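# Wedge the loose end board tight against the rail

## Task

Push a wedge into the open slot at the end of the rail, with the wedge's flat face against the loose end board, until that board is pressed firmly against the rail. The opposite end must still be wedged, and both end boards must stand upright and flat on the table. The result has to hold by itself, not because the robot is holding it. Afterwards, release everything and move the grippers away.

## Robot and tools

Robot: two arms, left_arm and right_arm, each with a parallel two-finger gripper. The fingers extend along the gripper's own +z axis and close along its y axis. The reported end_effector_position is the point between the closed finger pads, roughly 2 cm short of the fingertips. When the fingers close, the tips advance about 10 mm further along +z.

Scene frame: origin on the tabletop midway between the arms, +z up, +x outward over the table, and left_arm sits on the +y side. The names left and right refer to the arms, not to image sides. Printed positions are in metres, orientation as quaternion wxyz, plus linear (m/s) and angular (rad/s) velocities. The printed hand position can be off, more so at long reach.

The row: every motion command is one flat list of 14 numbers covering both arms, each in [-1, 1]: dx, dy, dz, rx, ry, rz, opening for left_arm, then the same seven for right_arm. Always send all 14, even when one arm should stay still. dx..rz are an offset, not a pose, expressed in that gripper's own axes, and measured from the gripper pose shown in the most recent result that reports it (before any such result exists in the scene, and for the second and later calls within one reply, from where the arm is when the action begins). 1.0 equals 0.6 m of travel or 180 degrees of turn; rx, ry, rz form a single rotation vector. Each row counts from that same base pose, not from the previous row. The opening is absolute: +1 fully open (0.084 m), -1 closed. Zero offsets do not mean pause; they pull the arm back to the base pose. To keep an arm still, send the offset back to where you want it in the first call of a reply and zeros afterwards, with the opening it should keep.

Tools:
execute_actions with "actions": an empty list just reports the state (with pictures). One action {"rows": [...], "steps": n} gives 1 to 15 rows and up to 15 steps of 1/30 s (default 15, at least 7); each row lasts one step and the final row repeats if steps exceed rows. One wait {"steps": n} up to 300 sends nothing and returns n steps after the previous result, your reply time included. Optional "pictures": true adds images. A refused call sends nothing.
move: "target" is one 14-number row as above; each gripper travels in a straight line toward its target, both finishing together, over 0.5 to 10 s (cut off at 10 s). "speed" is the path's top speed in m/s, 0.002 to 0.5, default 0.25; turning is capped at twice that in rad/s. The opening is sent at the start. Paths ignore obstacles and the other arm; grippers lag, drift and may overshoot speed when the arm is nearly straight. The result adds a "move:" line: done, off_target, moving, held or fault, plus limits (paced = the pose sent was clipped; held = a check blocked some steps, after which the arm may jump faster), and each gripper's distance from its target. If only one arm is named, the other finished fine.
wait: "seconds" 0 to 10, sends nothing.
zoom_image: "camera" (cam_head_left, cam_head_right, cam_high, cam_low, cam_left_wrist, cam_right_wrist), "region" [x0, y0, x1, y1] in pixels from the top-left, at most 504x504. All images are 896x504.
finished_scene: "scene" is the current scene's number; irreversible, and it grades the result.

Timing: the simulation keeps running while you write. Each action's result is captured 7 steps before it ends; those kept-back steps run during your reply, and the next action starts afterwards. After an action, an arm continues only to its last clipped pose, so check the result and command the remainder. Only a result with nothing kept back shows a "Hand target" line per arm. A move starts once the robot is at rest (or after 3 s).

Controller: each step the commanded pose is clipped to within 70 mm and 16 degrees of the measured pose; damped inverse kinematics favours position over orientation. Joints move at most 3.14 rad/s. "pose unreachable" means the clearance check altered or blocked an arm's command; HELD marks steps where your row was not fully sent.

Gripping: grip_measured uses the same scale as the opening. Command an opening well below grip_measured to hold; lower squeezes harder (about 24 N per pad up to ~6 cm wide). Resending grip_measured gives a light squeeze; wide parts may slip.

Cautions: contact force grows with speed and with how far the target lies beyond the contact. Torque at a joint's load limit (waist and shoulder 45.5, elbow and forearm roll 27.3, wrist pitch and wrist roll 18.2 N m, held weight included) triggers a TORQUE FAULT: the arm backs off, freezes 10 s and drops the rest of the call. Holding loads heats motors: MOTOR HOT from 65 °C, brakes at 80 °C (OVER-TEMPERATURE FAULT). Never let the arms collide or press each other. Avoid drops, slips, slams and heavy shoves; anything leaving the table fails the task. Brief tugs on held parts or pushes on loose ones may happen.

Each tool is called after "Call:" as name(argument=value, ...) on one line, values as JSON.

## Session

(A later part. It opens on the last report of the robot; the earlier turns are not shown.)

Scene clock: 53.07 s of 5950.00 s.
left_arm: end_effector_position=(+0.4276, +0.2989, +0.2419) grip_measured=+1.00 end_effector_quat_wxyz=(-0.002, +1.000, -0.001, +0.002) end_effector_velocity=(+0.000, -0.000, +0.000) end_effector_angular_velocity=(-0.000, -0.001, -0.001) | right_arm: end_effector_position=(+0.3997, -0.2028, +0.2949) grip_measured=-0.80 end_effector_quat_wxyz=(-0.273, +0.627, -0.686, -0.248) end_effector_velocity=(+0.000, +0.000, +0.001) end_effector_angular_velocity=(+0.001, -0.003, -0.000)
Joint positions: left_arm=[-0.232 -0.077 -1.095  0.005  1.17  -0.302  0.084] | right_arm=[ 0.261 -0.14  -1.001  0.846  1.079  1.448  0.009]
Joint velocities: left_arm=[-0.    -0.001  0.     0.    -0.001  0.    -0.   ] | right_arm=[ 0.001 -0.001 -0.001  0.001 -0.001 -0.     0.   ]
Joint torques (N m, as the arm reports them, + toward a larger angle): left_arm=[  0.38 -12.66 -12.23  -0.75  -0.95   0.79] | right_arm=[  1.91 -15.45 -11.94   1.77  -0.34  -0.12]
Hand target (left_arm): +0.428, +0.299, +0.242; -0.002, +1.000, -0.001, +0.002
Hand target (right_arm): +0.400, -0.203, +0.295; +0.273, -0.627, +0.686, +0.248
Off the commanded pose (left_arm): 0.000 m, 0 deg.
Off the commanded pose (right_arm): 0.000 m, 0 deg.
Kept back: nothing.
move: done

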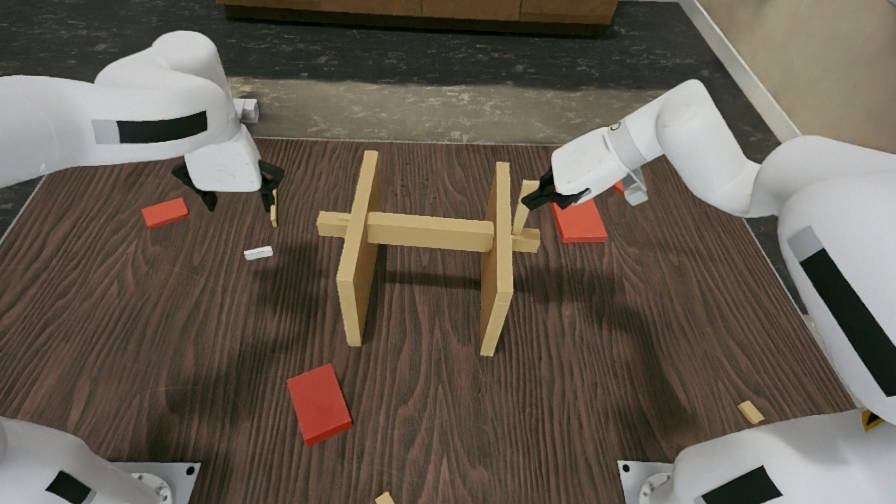

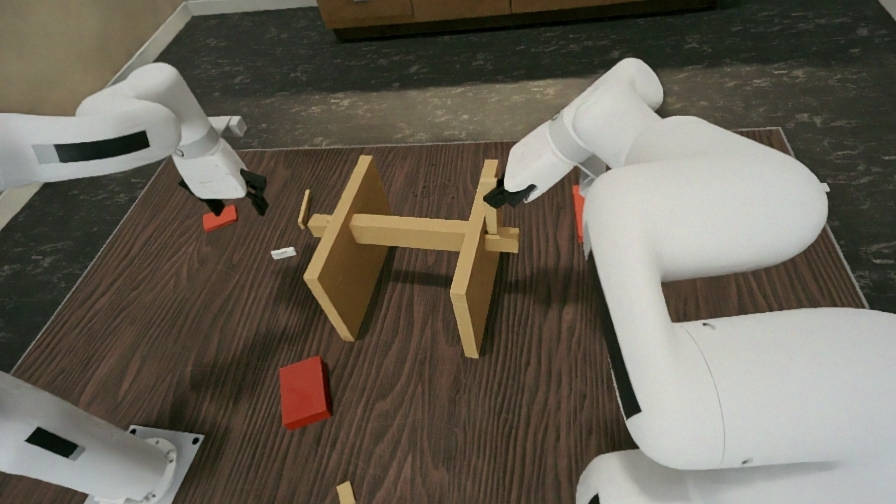

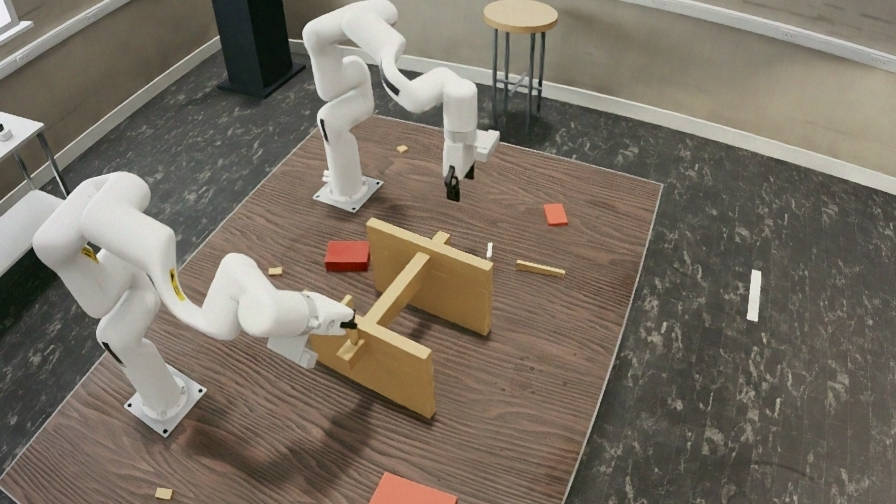

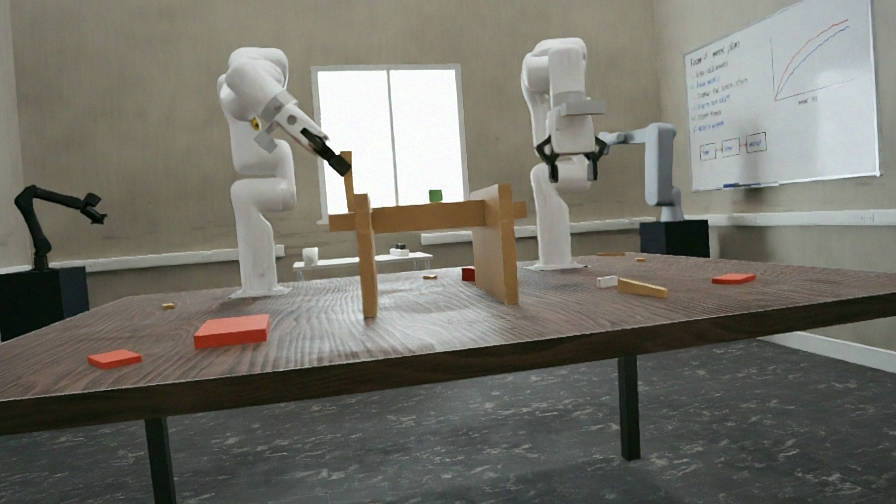

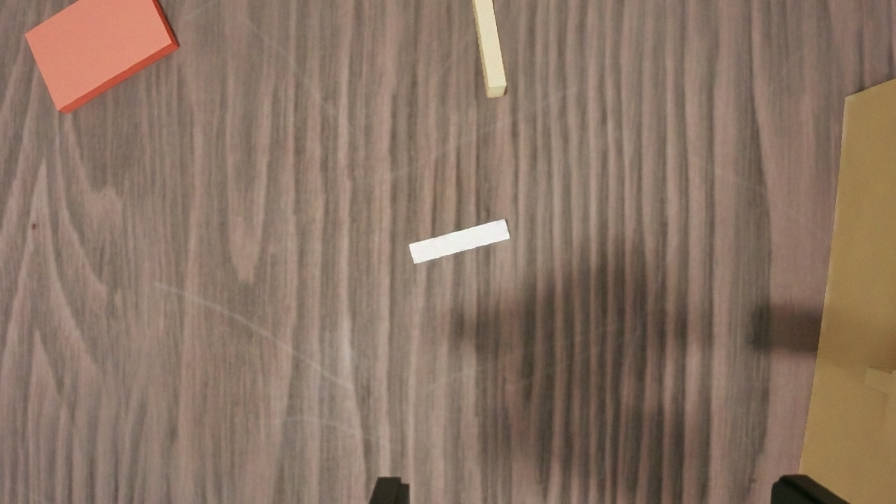

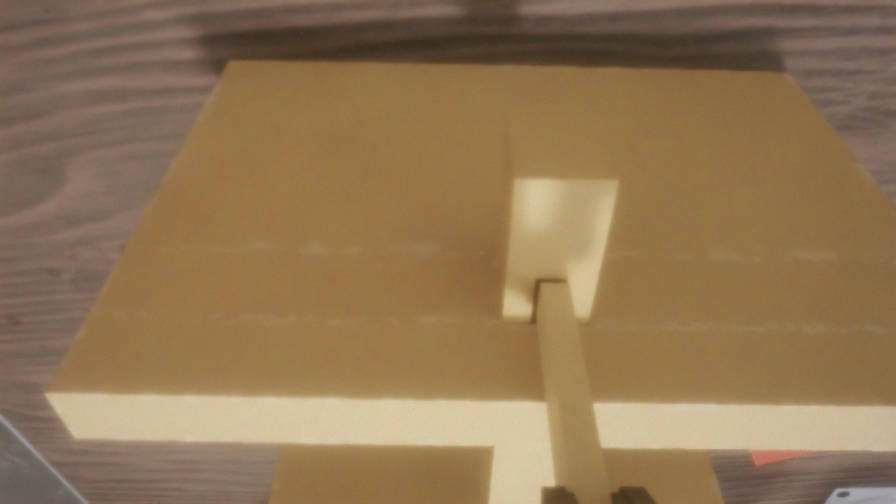

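Call:
move(target=[0,0,0,0,0,0,1,-0.0007,-0.0008,0.0053,0,0,0,-0.95], speed=0.02)

Call:
zoom_image(camera="cam_right_wrist", region=[490, 230, 590, 330])

Call:
zoom_image(camera="cam_head_left", region=[490, 200, 550, 260])

Scene clock: 54.33 s of 5950.00 s.
left_arm: end_effector_position=(+0.4276, +0.2989, +0.2419) grip_measured=+1.00 end_effector_quat_wxyz=(-0.002, +1.000, -0.001, +0.002) end_effector_velocity=(+0.000, -0.000, +0.000) end_effector_angular_velocity=(-0.000, -0.001, -0.000) | right_arm: end_effector_position=(+0.4004, -0.2004, +0.2929) grip_measured=-0.80 end_effector_quat_wxyz=(-0.273, +0.627, -0.686, -0.248) end_effector_velocity=(+0.000, -0.000, +0.001) end_effector_angular_velocity=(+0.000, -0.002, -0.001)
Joint positions: left_arm=[-0.232 -0.077 -1.095  0.005  1.17  -0.302  0.084] | right_arm=[ 0.268 -0.135 -1.001  0.849  1.071  1.448  0.009]
Joint velocities: left_arm=[-0.     0.001 -0.001  0.    -0.001  0.     0.   ] | right_arm=[-0.    -0.001 -0.001 -0.    -0.     0.     0.   ]
Joint torques (N m, as the arm reports them, + toward a larger angle): left_arm=[  0.19 -12.42 -11.91  -0.41  -0.78   0.86] | right_arm=[  2.1  -15.46 -11.67   1.59  -0.32   0.01]
Hand target (left_arm): +0.428, +0.299, +0.242; -0.002, +1.000, -0.001, +0.002
Hand target (right_arm): +0.400, -0.200, +0.293; +0.273, -0.627, +0.686, +0.248
Off the commanded pose (left_arm): 0.000 m, 0 deg.
Off the commanded pose (right_arm): 0.000 m, 0 deg.
Kept back: nothing.
move: done

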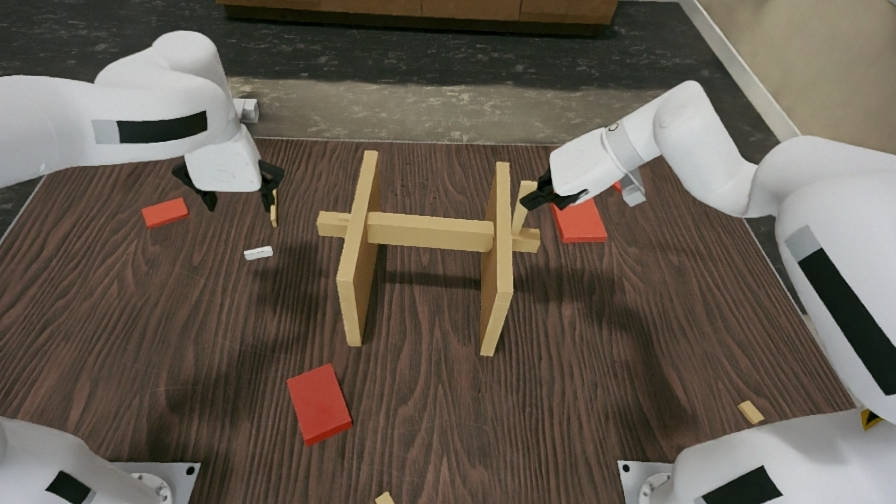

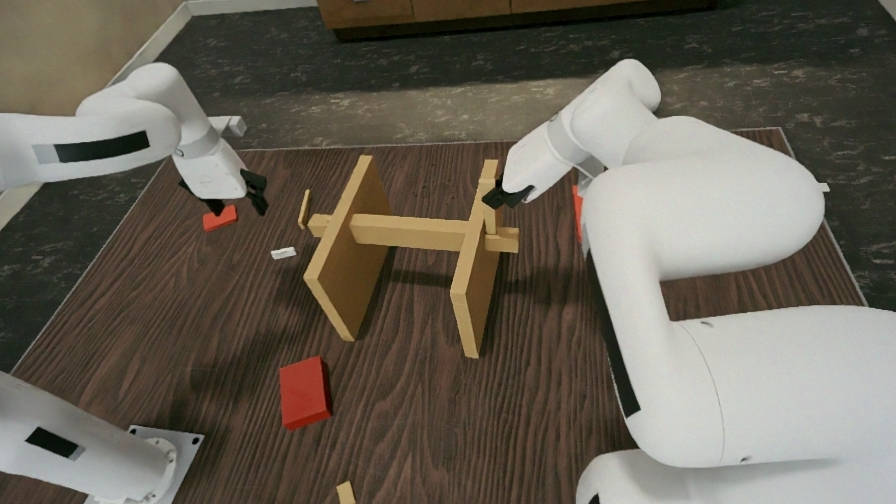

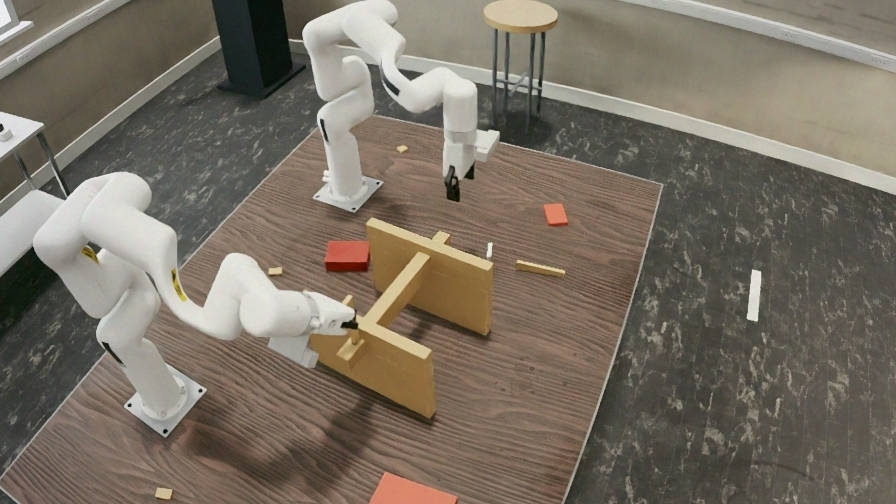

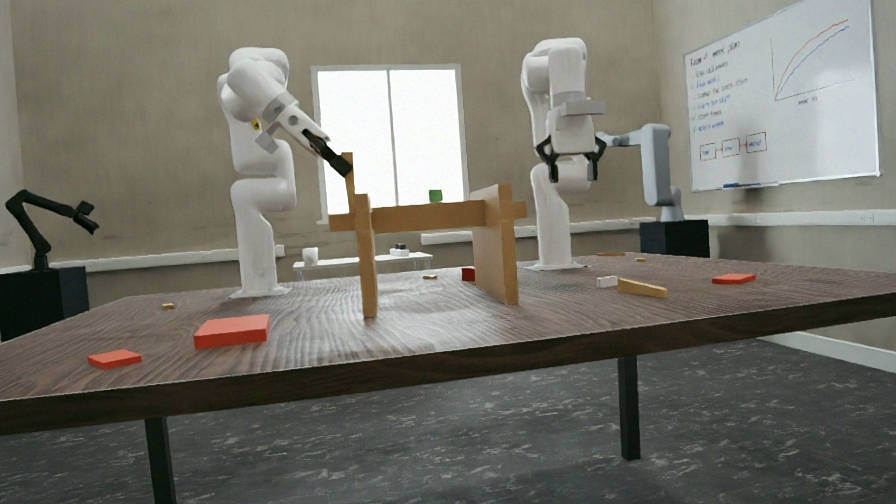

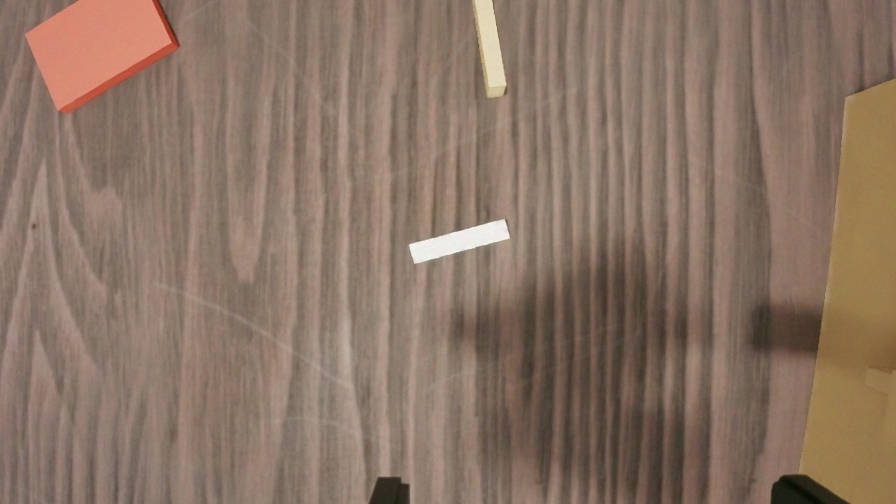

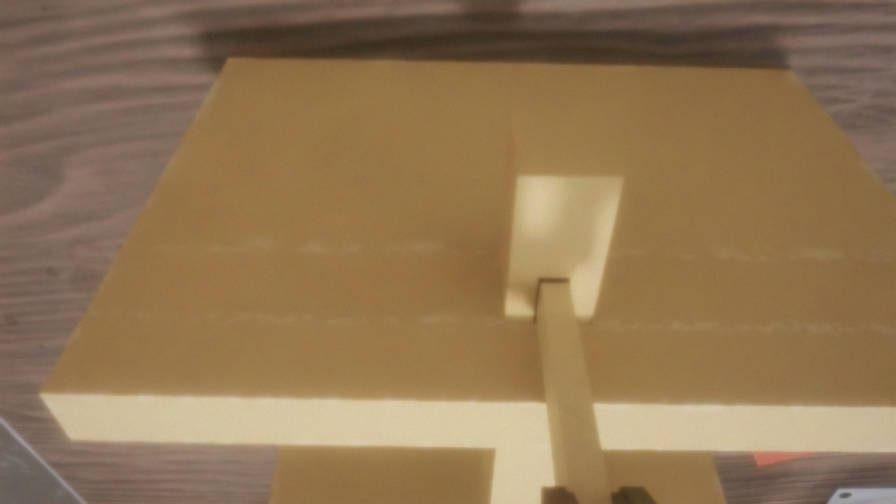

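Region (490, 230, 590, 330) of cam_right_wrist's 896x504 image, scaled by 5.040, with more detail than that image has.

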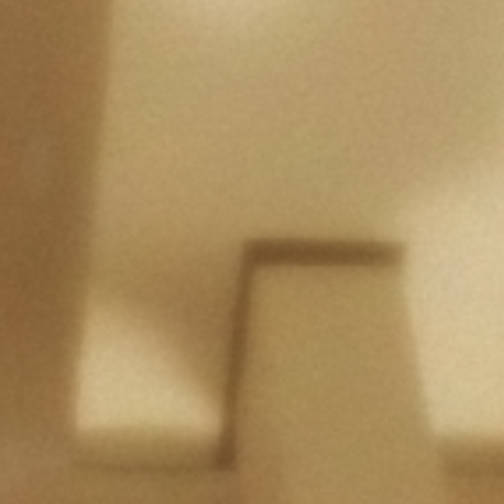

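Region (490, 200, 550, 260) of cam_head_left's 896x504 image, scaled by 8.400, with more detail than that image has.

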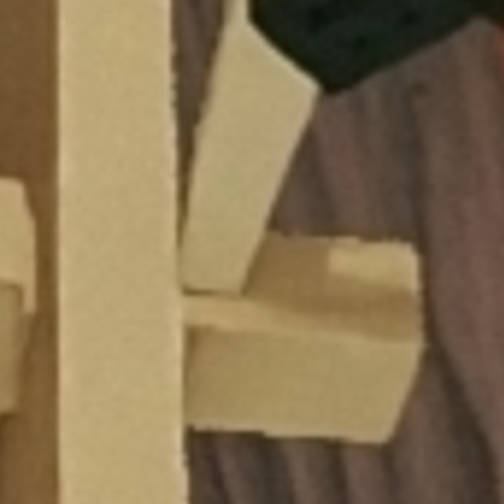

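Call:
move(target=[0,0,0,0,0,0,1,0.0117,0.0002,0.0119,0,0,0,-0.95], speed=0.01)

Call:
zoom_image(camera="cam_right_wrist", region=[490, 230, 640, 380])

Call:
zoom_image(camera="cam_low", region=[300, 140, 400, 240])

Scene clock: 55.83 s of 5950.00 s.
left_arm: end_effector_position=(+0.4276, +0.2989, +0.2419) grip_measured=+1.00 end_effector_quat_wxyz=(-0.002, +1.000, -0.001, +0.002) end_effector_velocity=(-0.000, +0.000, +0.000) end_effector_angular_velocity=(+0.000, +0.000, +0.000) | right_arm: end_effector_position=(+0.4002, -0.2006, +0.2829) grip_measured=-0.80 end_effector_quat_wxyz=(-0.273, +0.627, -0.686, -0.248) end_effector_velocity=(+0.001, -0.000, +0.001) end_effector_angular_velocity=(+0.001, -0.003, -0.001)
Joint positions: left_arm=[-0.232 -0.077 -1.095  0.005  1.17  -0.302  0.084] | right_arm=[ 0.27  -0.127 -0.984  0.86   1.053  1.427  0.009]
Joint velocities: left_arm=[ 0.    -0.    -0.     0.     0.001  0.     0.   ] | right_arm=[-0.001 -0.001 -0.001  0.001 -0.001 -0.001 -0.   ]
Joint torques (N m, as the arm reports them, + toward a larger angle): left_arm=[ -0.4  -13.16 -11.86  -0.68  -0.68   1.06] | right_arm=[  2.2  -15.48 -11.55   1.83  -0.16   0.02]
Hand target (left_arm): +0.428, +0.299, +0.242; -0.002, +1.000, -0.001, +0.002
Hand target (right_arm): +0.400, -0.201, +0.283; +0.273, -0.627, +0.686, +0.248
Off the commanded pose (left_arm): 0.000 m, 0 deg.
Off the commanded pose (right_arm): 0.000 m, 0 deg.
Kept back: nothing.
move: done

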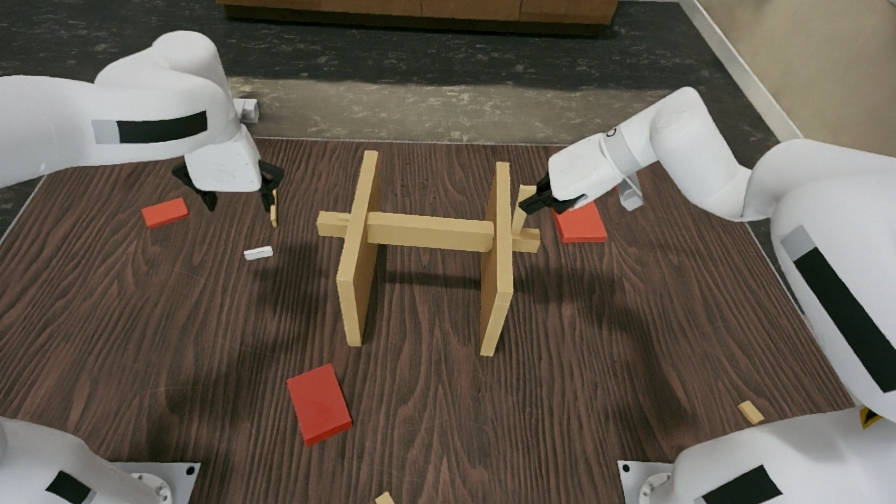

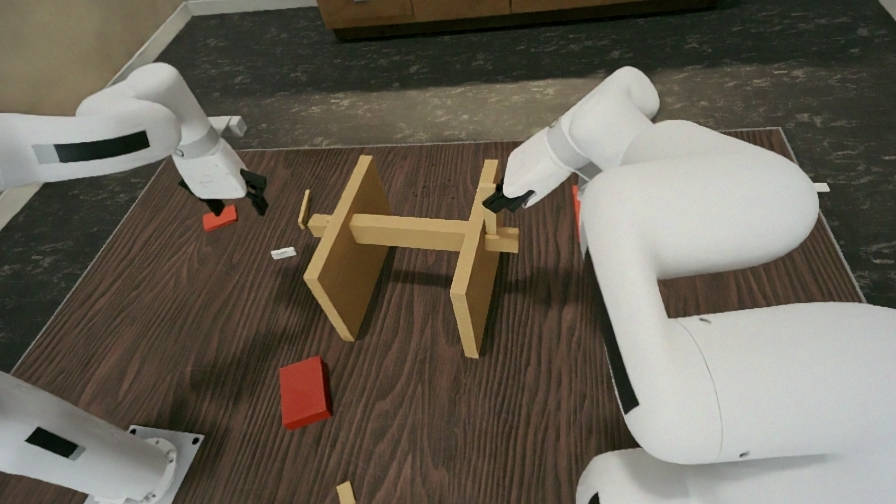

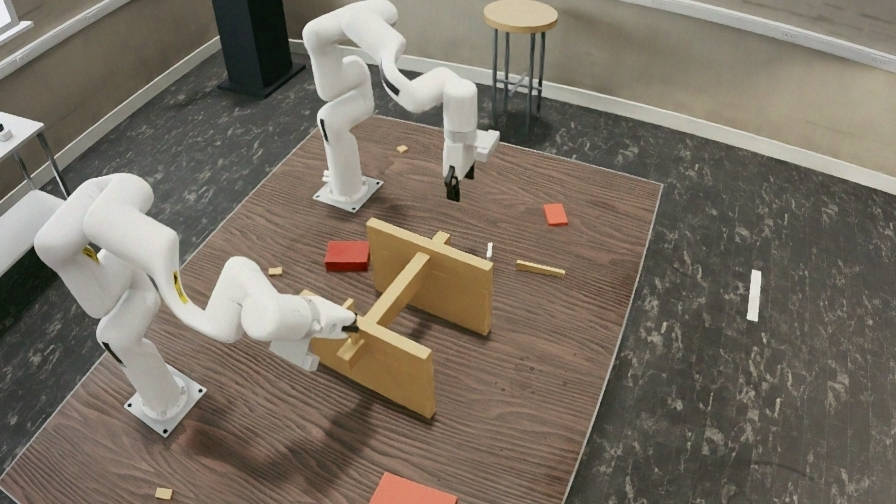

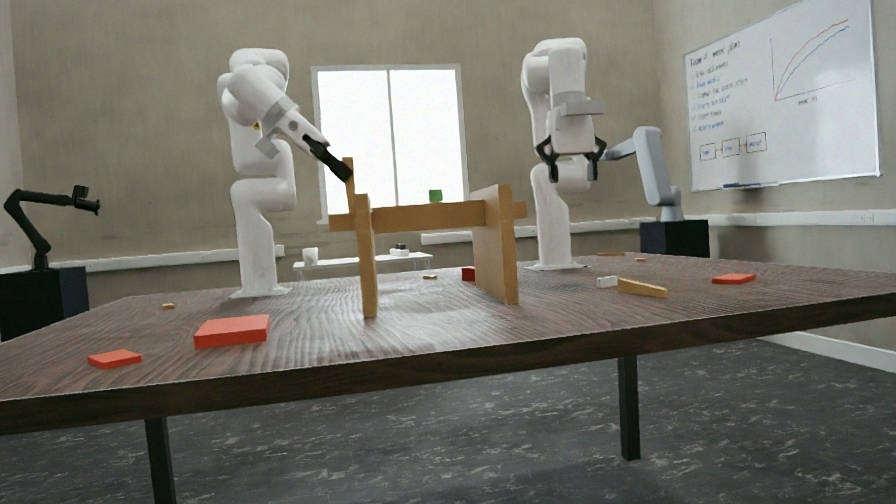

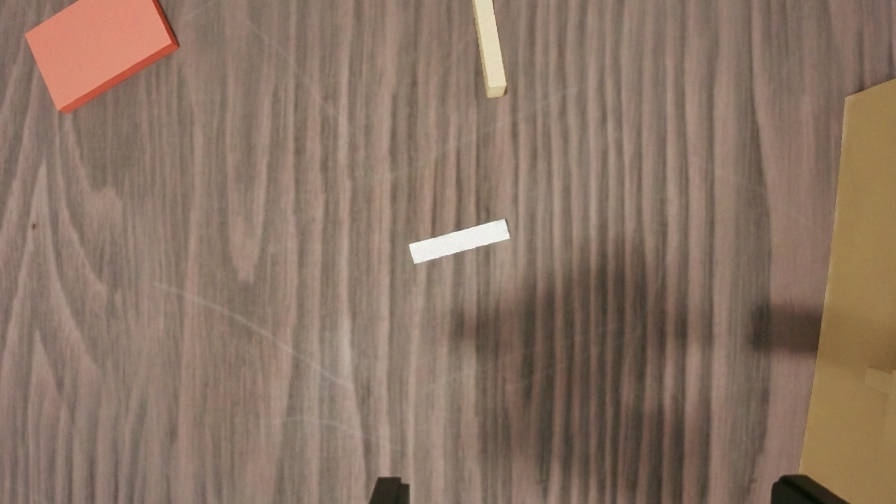

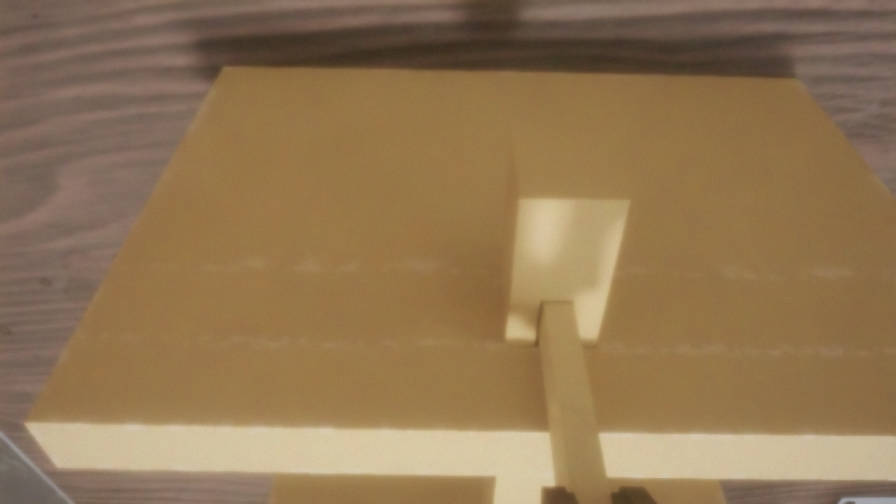

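Region (490, 230, 640, 380) of cam_right_wrist's 896x504 image, scaled by 3.360, with more detail than that image has.

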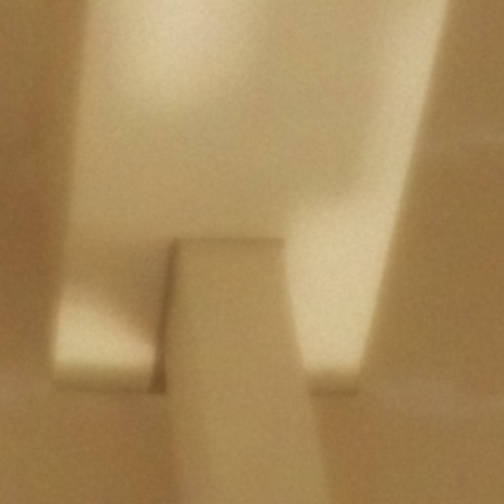

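Region (300, 140, 400, 240) of cam_low's 896x504 image, scaled by 5.040, with more detail than that image has.

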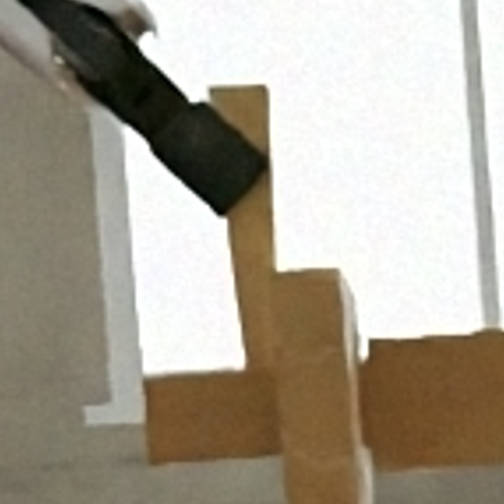

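Call:
move(target=[0,0,0,0,0,0,1,0.0275,0,0.0314,0,0,0,-0.95], speed=0.02)

Call:
zoom_image(camera="cam_right_wrist", region=[480, 300, 680, 500])

Call:
zoom_image(camera="cam_low", region=[300, 140, 400, 240])

Call:
zoom_image(camera="cam_head_left", region=[470, 180, 550, 260])

Scene clock: 57.77 s of 5950.00 s.
left_arm: end_effector_position=(+0.4276, +0.2989, +0.2419) grip_measured=+1.00 end_effector_quat_wxyz=(-0.002, +1.000, -0.001, +0.002) end_effector_velocity=(+0.000, -0.000, +0.000) end_effector_angular_velocity=(+0.000, -0.000, -0.000) | right_arm: end_effector_position=(+0.4003, -0.1996, +0.2581) grip_measured=-0.80 end_effector_quat_wxyz=(-0.273, +0.627, -0.686, -0.249) end_effector_velocity=(+0.000, -0.000, -0.000) end_effector_angular_velocity=(-0.001, -0.002, -0.001)
Joint positions: left_arm=[-0.232 -0.077 -1.095  0.005  1.17  -0.302  0.084] | right_arm=[ 0.28  -0.1   -0.946  0.892  1.005  1.376  0.009]
Joint velocities: left_arm=[-0.001  0.001 -0.001  0.    -0.    -0.    -0.   ] | right_arm=[ 0.    -0.     0.001 -0.    -0.003 -0.001 -0.   ]
Joint torques (N m, as the arm reports them, + toward a larger angle): left_arm=[ -0.07 -12.57 -12.23  -0.44  -0.73   0.69] | right_arm=[  1.07 -15.43 -11.     0.8   -0.35  -0.07]
Hand target (left_arm): +0.428, +0.299, +0.242; -0.002, +1.000, -0.001, +0.002
Hand target (right_arm): +0.400, -0.200, +0.258; +0.273, -0.627, +0.686, +0.248
Off the commanded pose (left_arm): 0.000 m, 0 deg.
Off the commanded pose (right_arm): 0.000 m, 0 deg.
Kept back: nothing.
move: done

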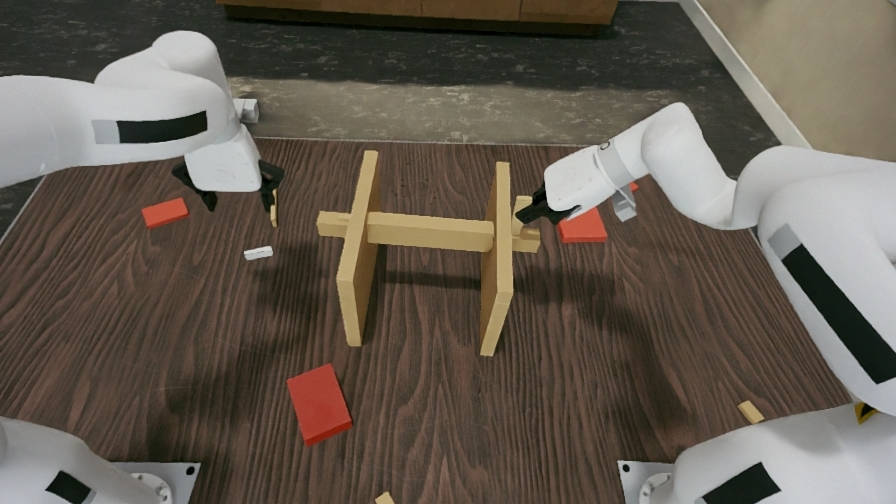

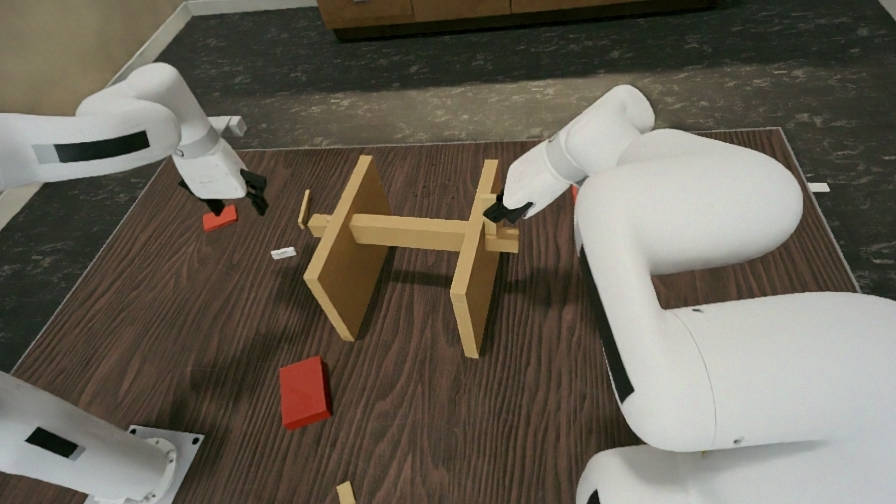

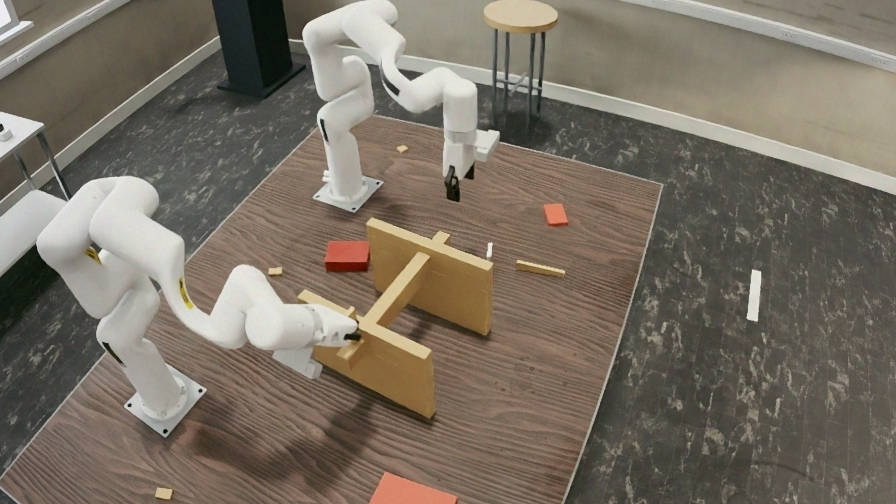

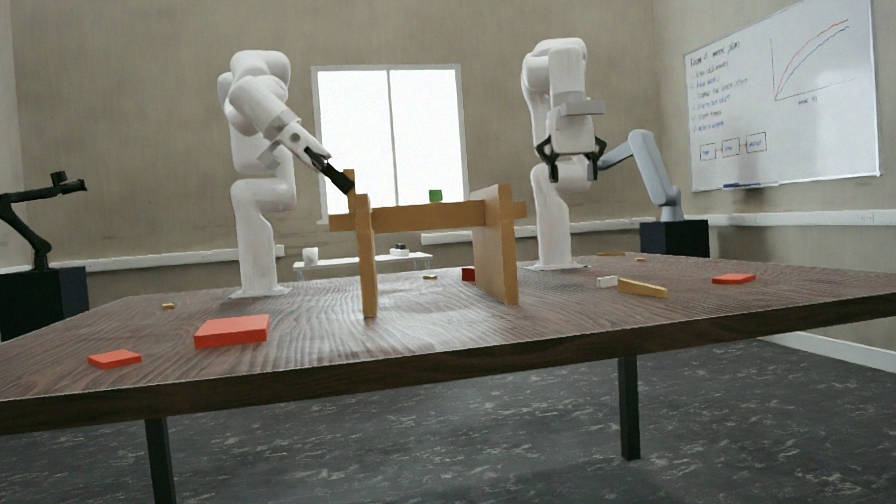

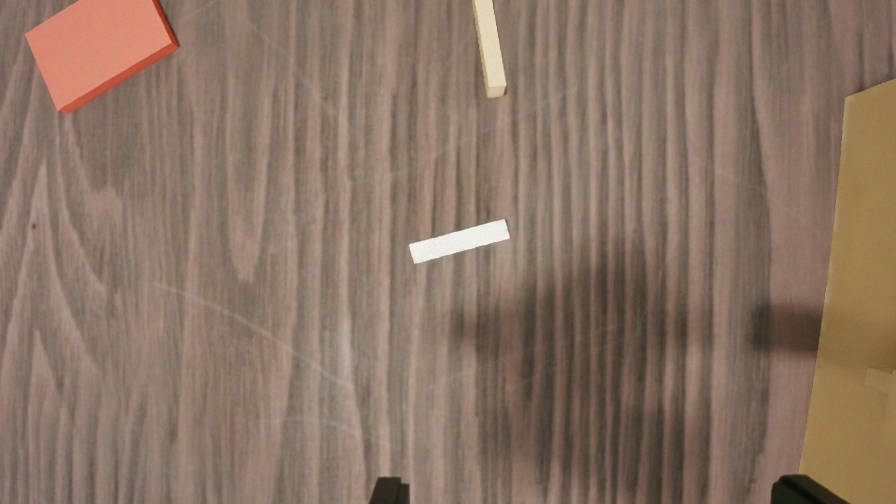

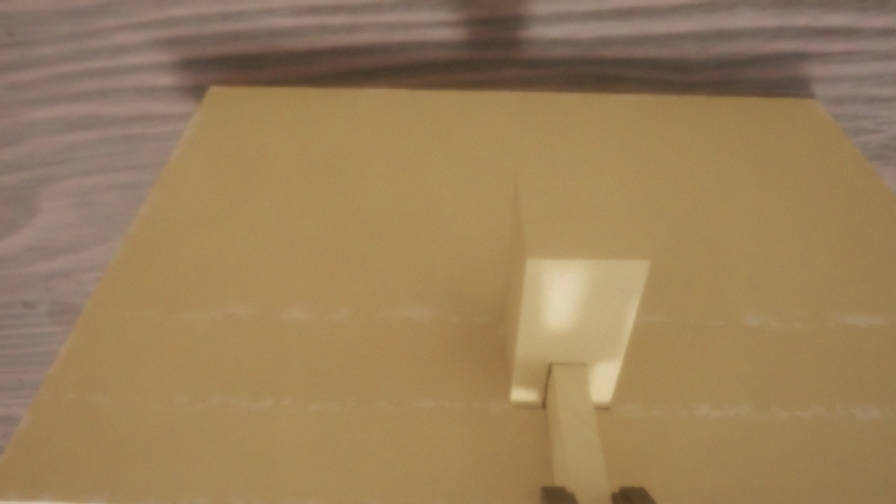

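Region (480, 300, 680, 500) of cam_right_wrist's 896x504 image, scaled by 2.520, with more detail than that image has.

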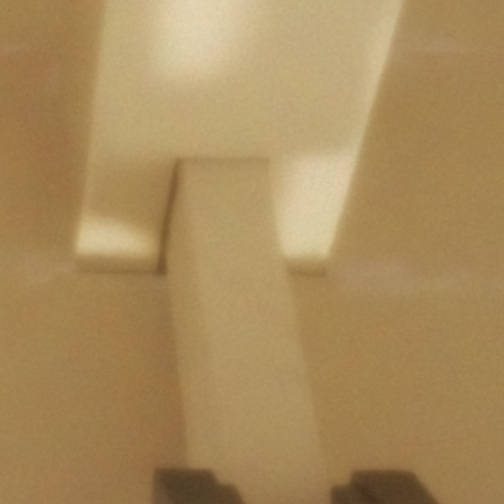

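Region (300, 140, 400, 240) of cam_low's 896x504 image, scaled by 5.040, with more detail than that image has.

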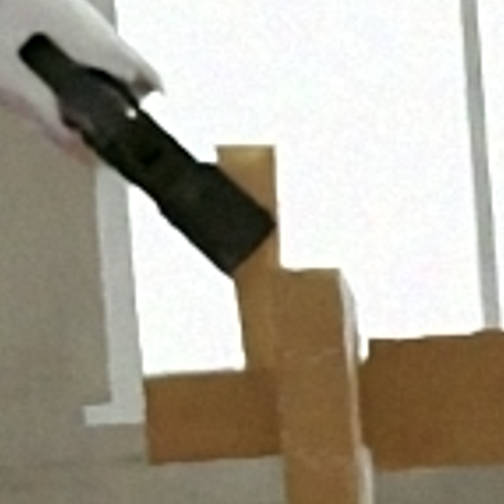

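Region (470, 180, 550, 260) of cam_head_left's 896x504 image, scaled by 6.300, with more detail than that image has.

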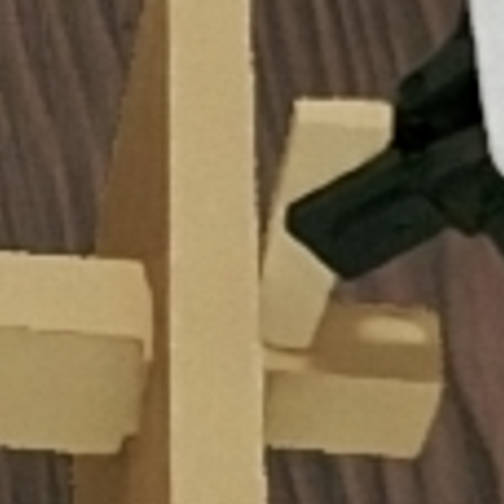

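Call:
move(target=[0,0,0,0,0,0,1,0,0,0,0,0,0,-0.5])

Call:
zoom_image(camera="cam_low", region=[300, 140, 400, 280])

Scene clock: 58.70 s of 5950.00 s.
left_arm: end_effector_position=(+0.4276, +0.2989, +0.2419) grip_measured=+1.00 end_effector_quat_wxyz=(-0.002, +1.000, -0.001, +0.002) end_effector_velocity=(+0.000, -0.000, -0.000) end_effector_angular_velocity=(-0.000, -0.002, +0.000) | right_arm: end_effector_position=(+0.4003, -0.1996, +0.2581) grip_measured=-0.52 end_effector_quat_wxyz=(-0.273, +0.627, -0.686, -0.248) end_effector_velocity=(+0.000, -0.000, +0.000) end_effector_angular_velocity=(-0.000, -0.000, -0.001)
Joint positions: left_arm=[-0.232 -0.077 -1.095  0.005  1.17  -0.302  0.084] | right_arm=[ 0.28  -0.1   -0.946  0.892  1.005  1.376  0.021]
Joint velocities: left_arm=[-0.    -0.001  0.002  0.    -0.003 -0.    -0.   ] | right_arm=[-0.001 -0.    -0.    -0.    -0.     0.    -0.   ]
Joint torques (N m, as the arm reports them, + toward a larger angle): left_arm=[  0.19 -12.82 -12.15  -0.84  -0.79   0.75] | right_arm=[  1.65 -15.52 -11.43   1.44  -0.21  -0.05]
Hand target (left_arm): +0.428, +0.299, +0.242; -0.002, +1.000, -0.001, +0.002
Hand target (right_arm): +0.400, -0.200, +0.258; +0.273, -0.627, +0.686, +0.249
Off the commanded pose (left_arm): 0.000 m, 0 deg.
Off the commanded pose (right_arm): 0.000 m, 0 deg.
Kept back: nothing.
move: done

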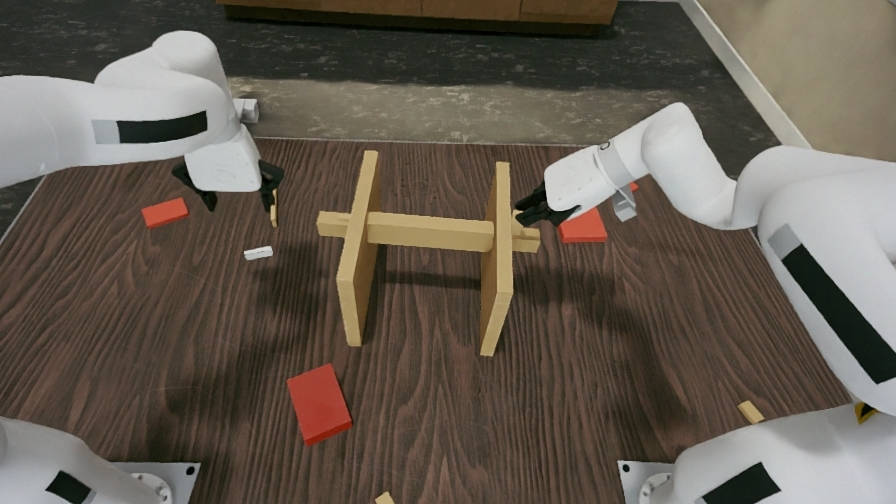

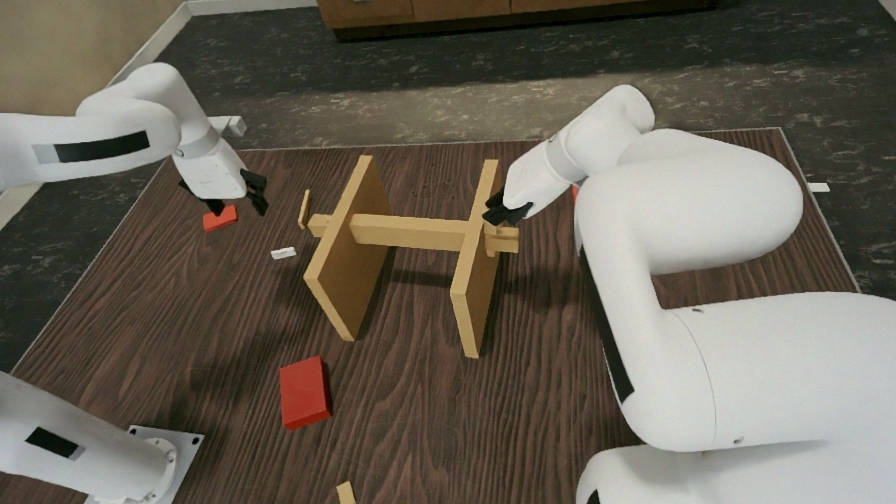

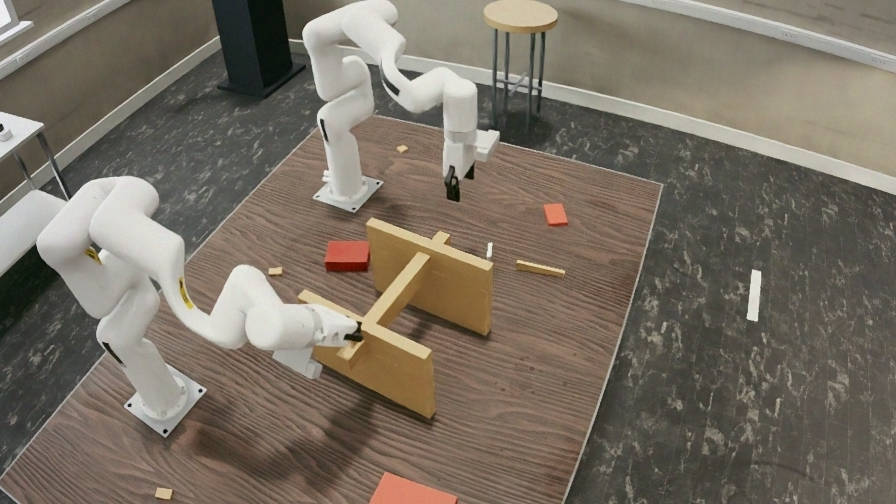

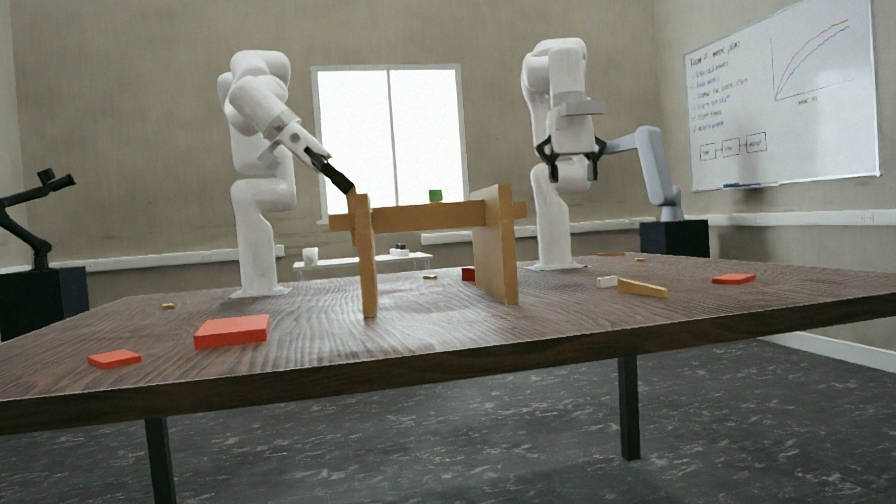

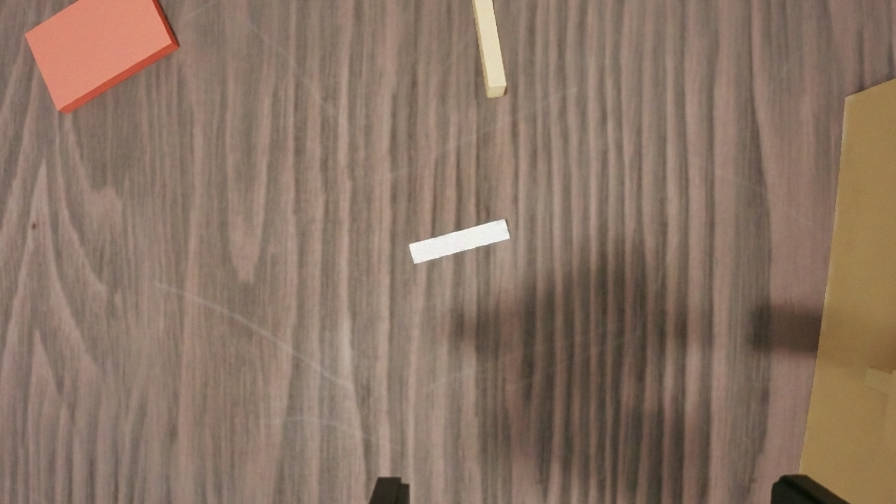

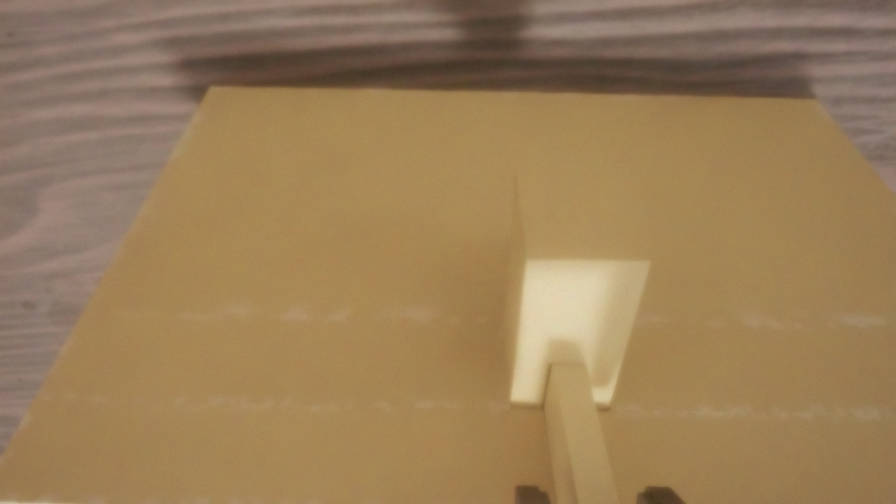

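Region (300, 140, 400, 280) of cam_low's 896x504 image, scaled by 3.600, with more detail than that image has; it fills the left 360 columns of this view, and the rest is white.

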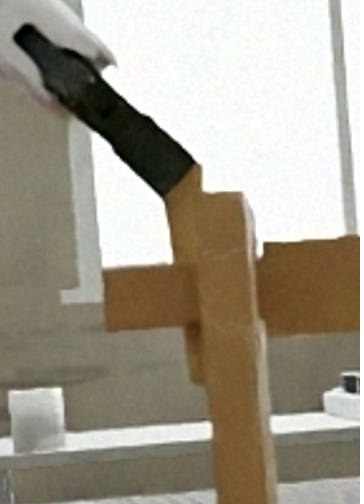

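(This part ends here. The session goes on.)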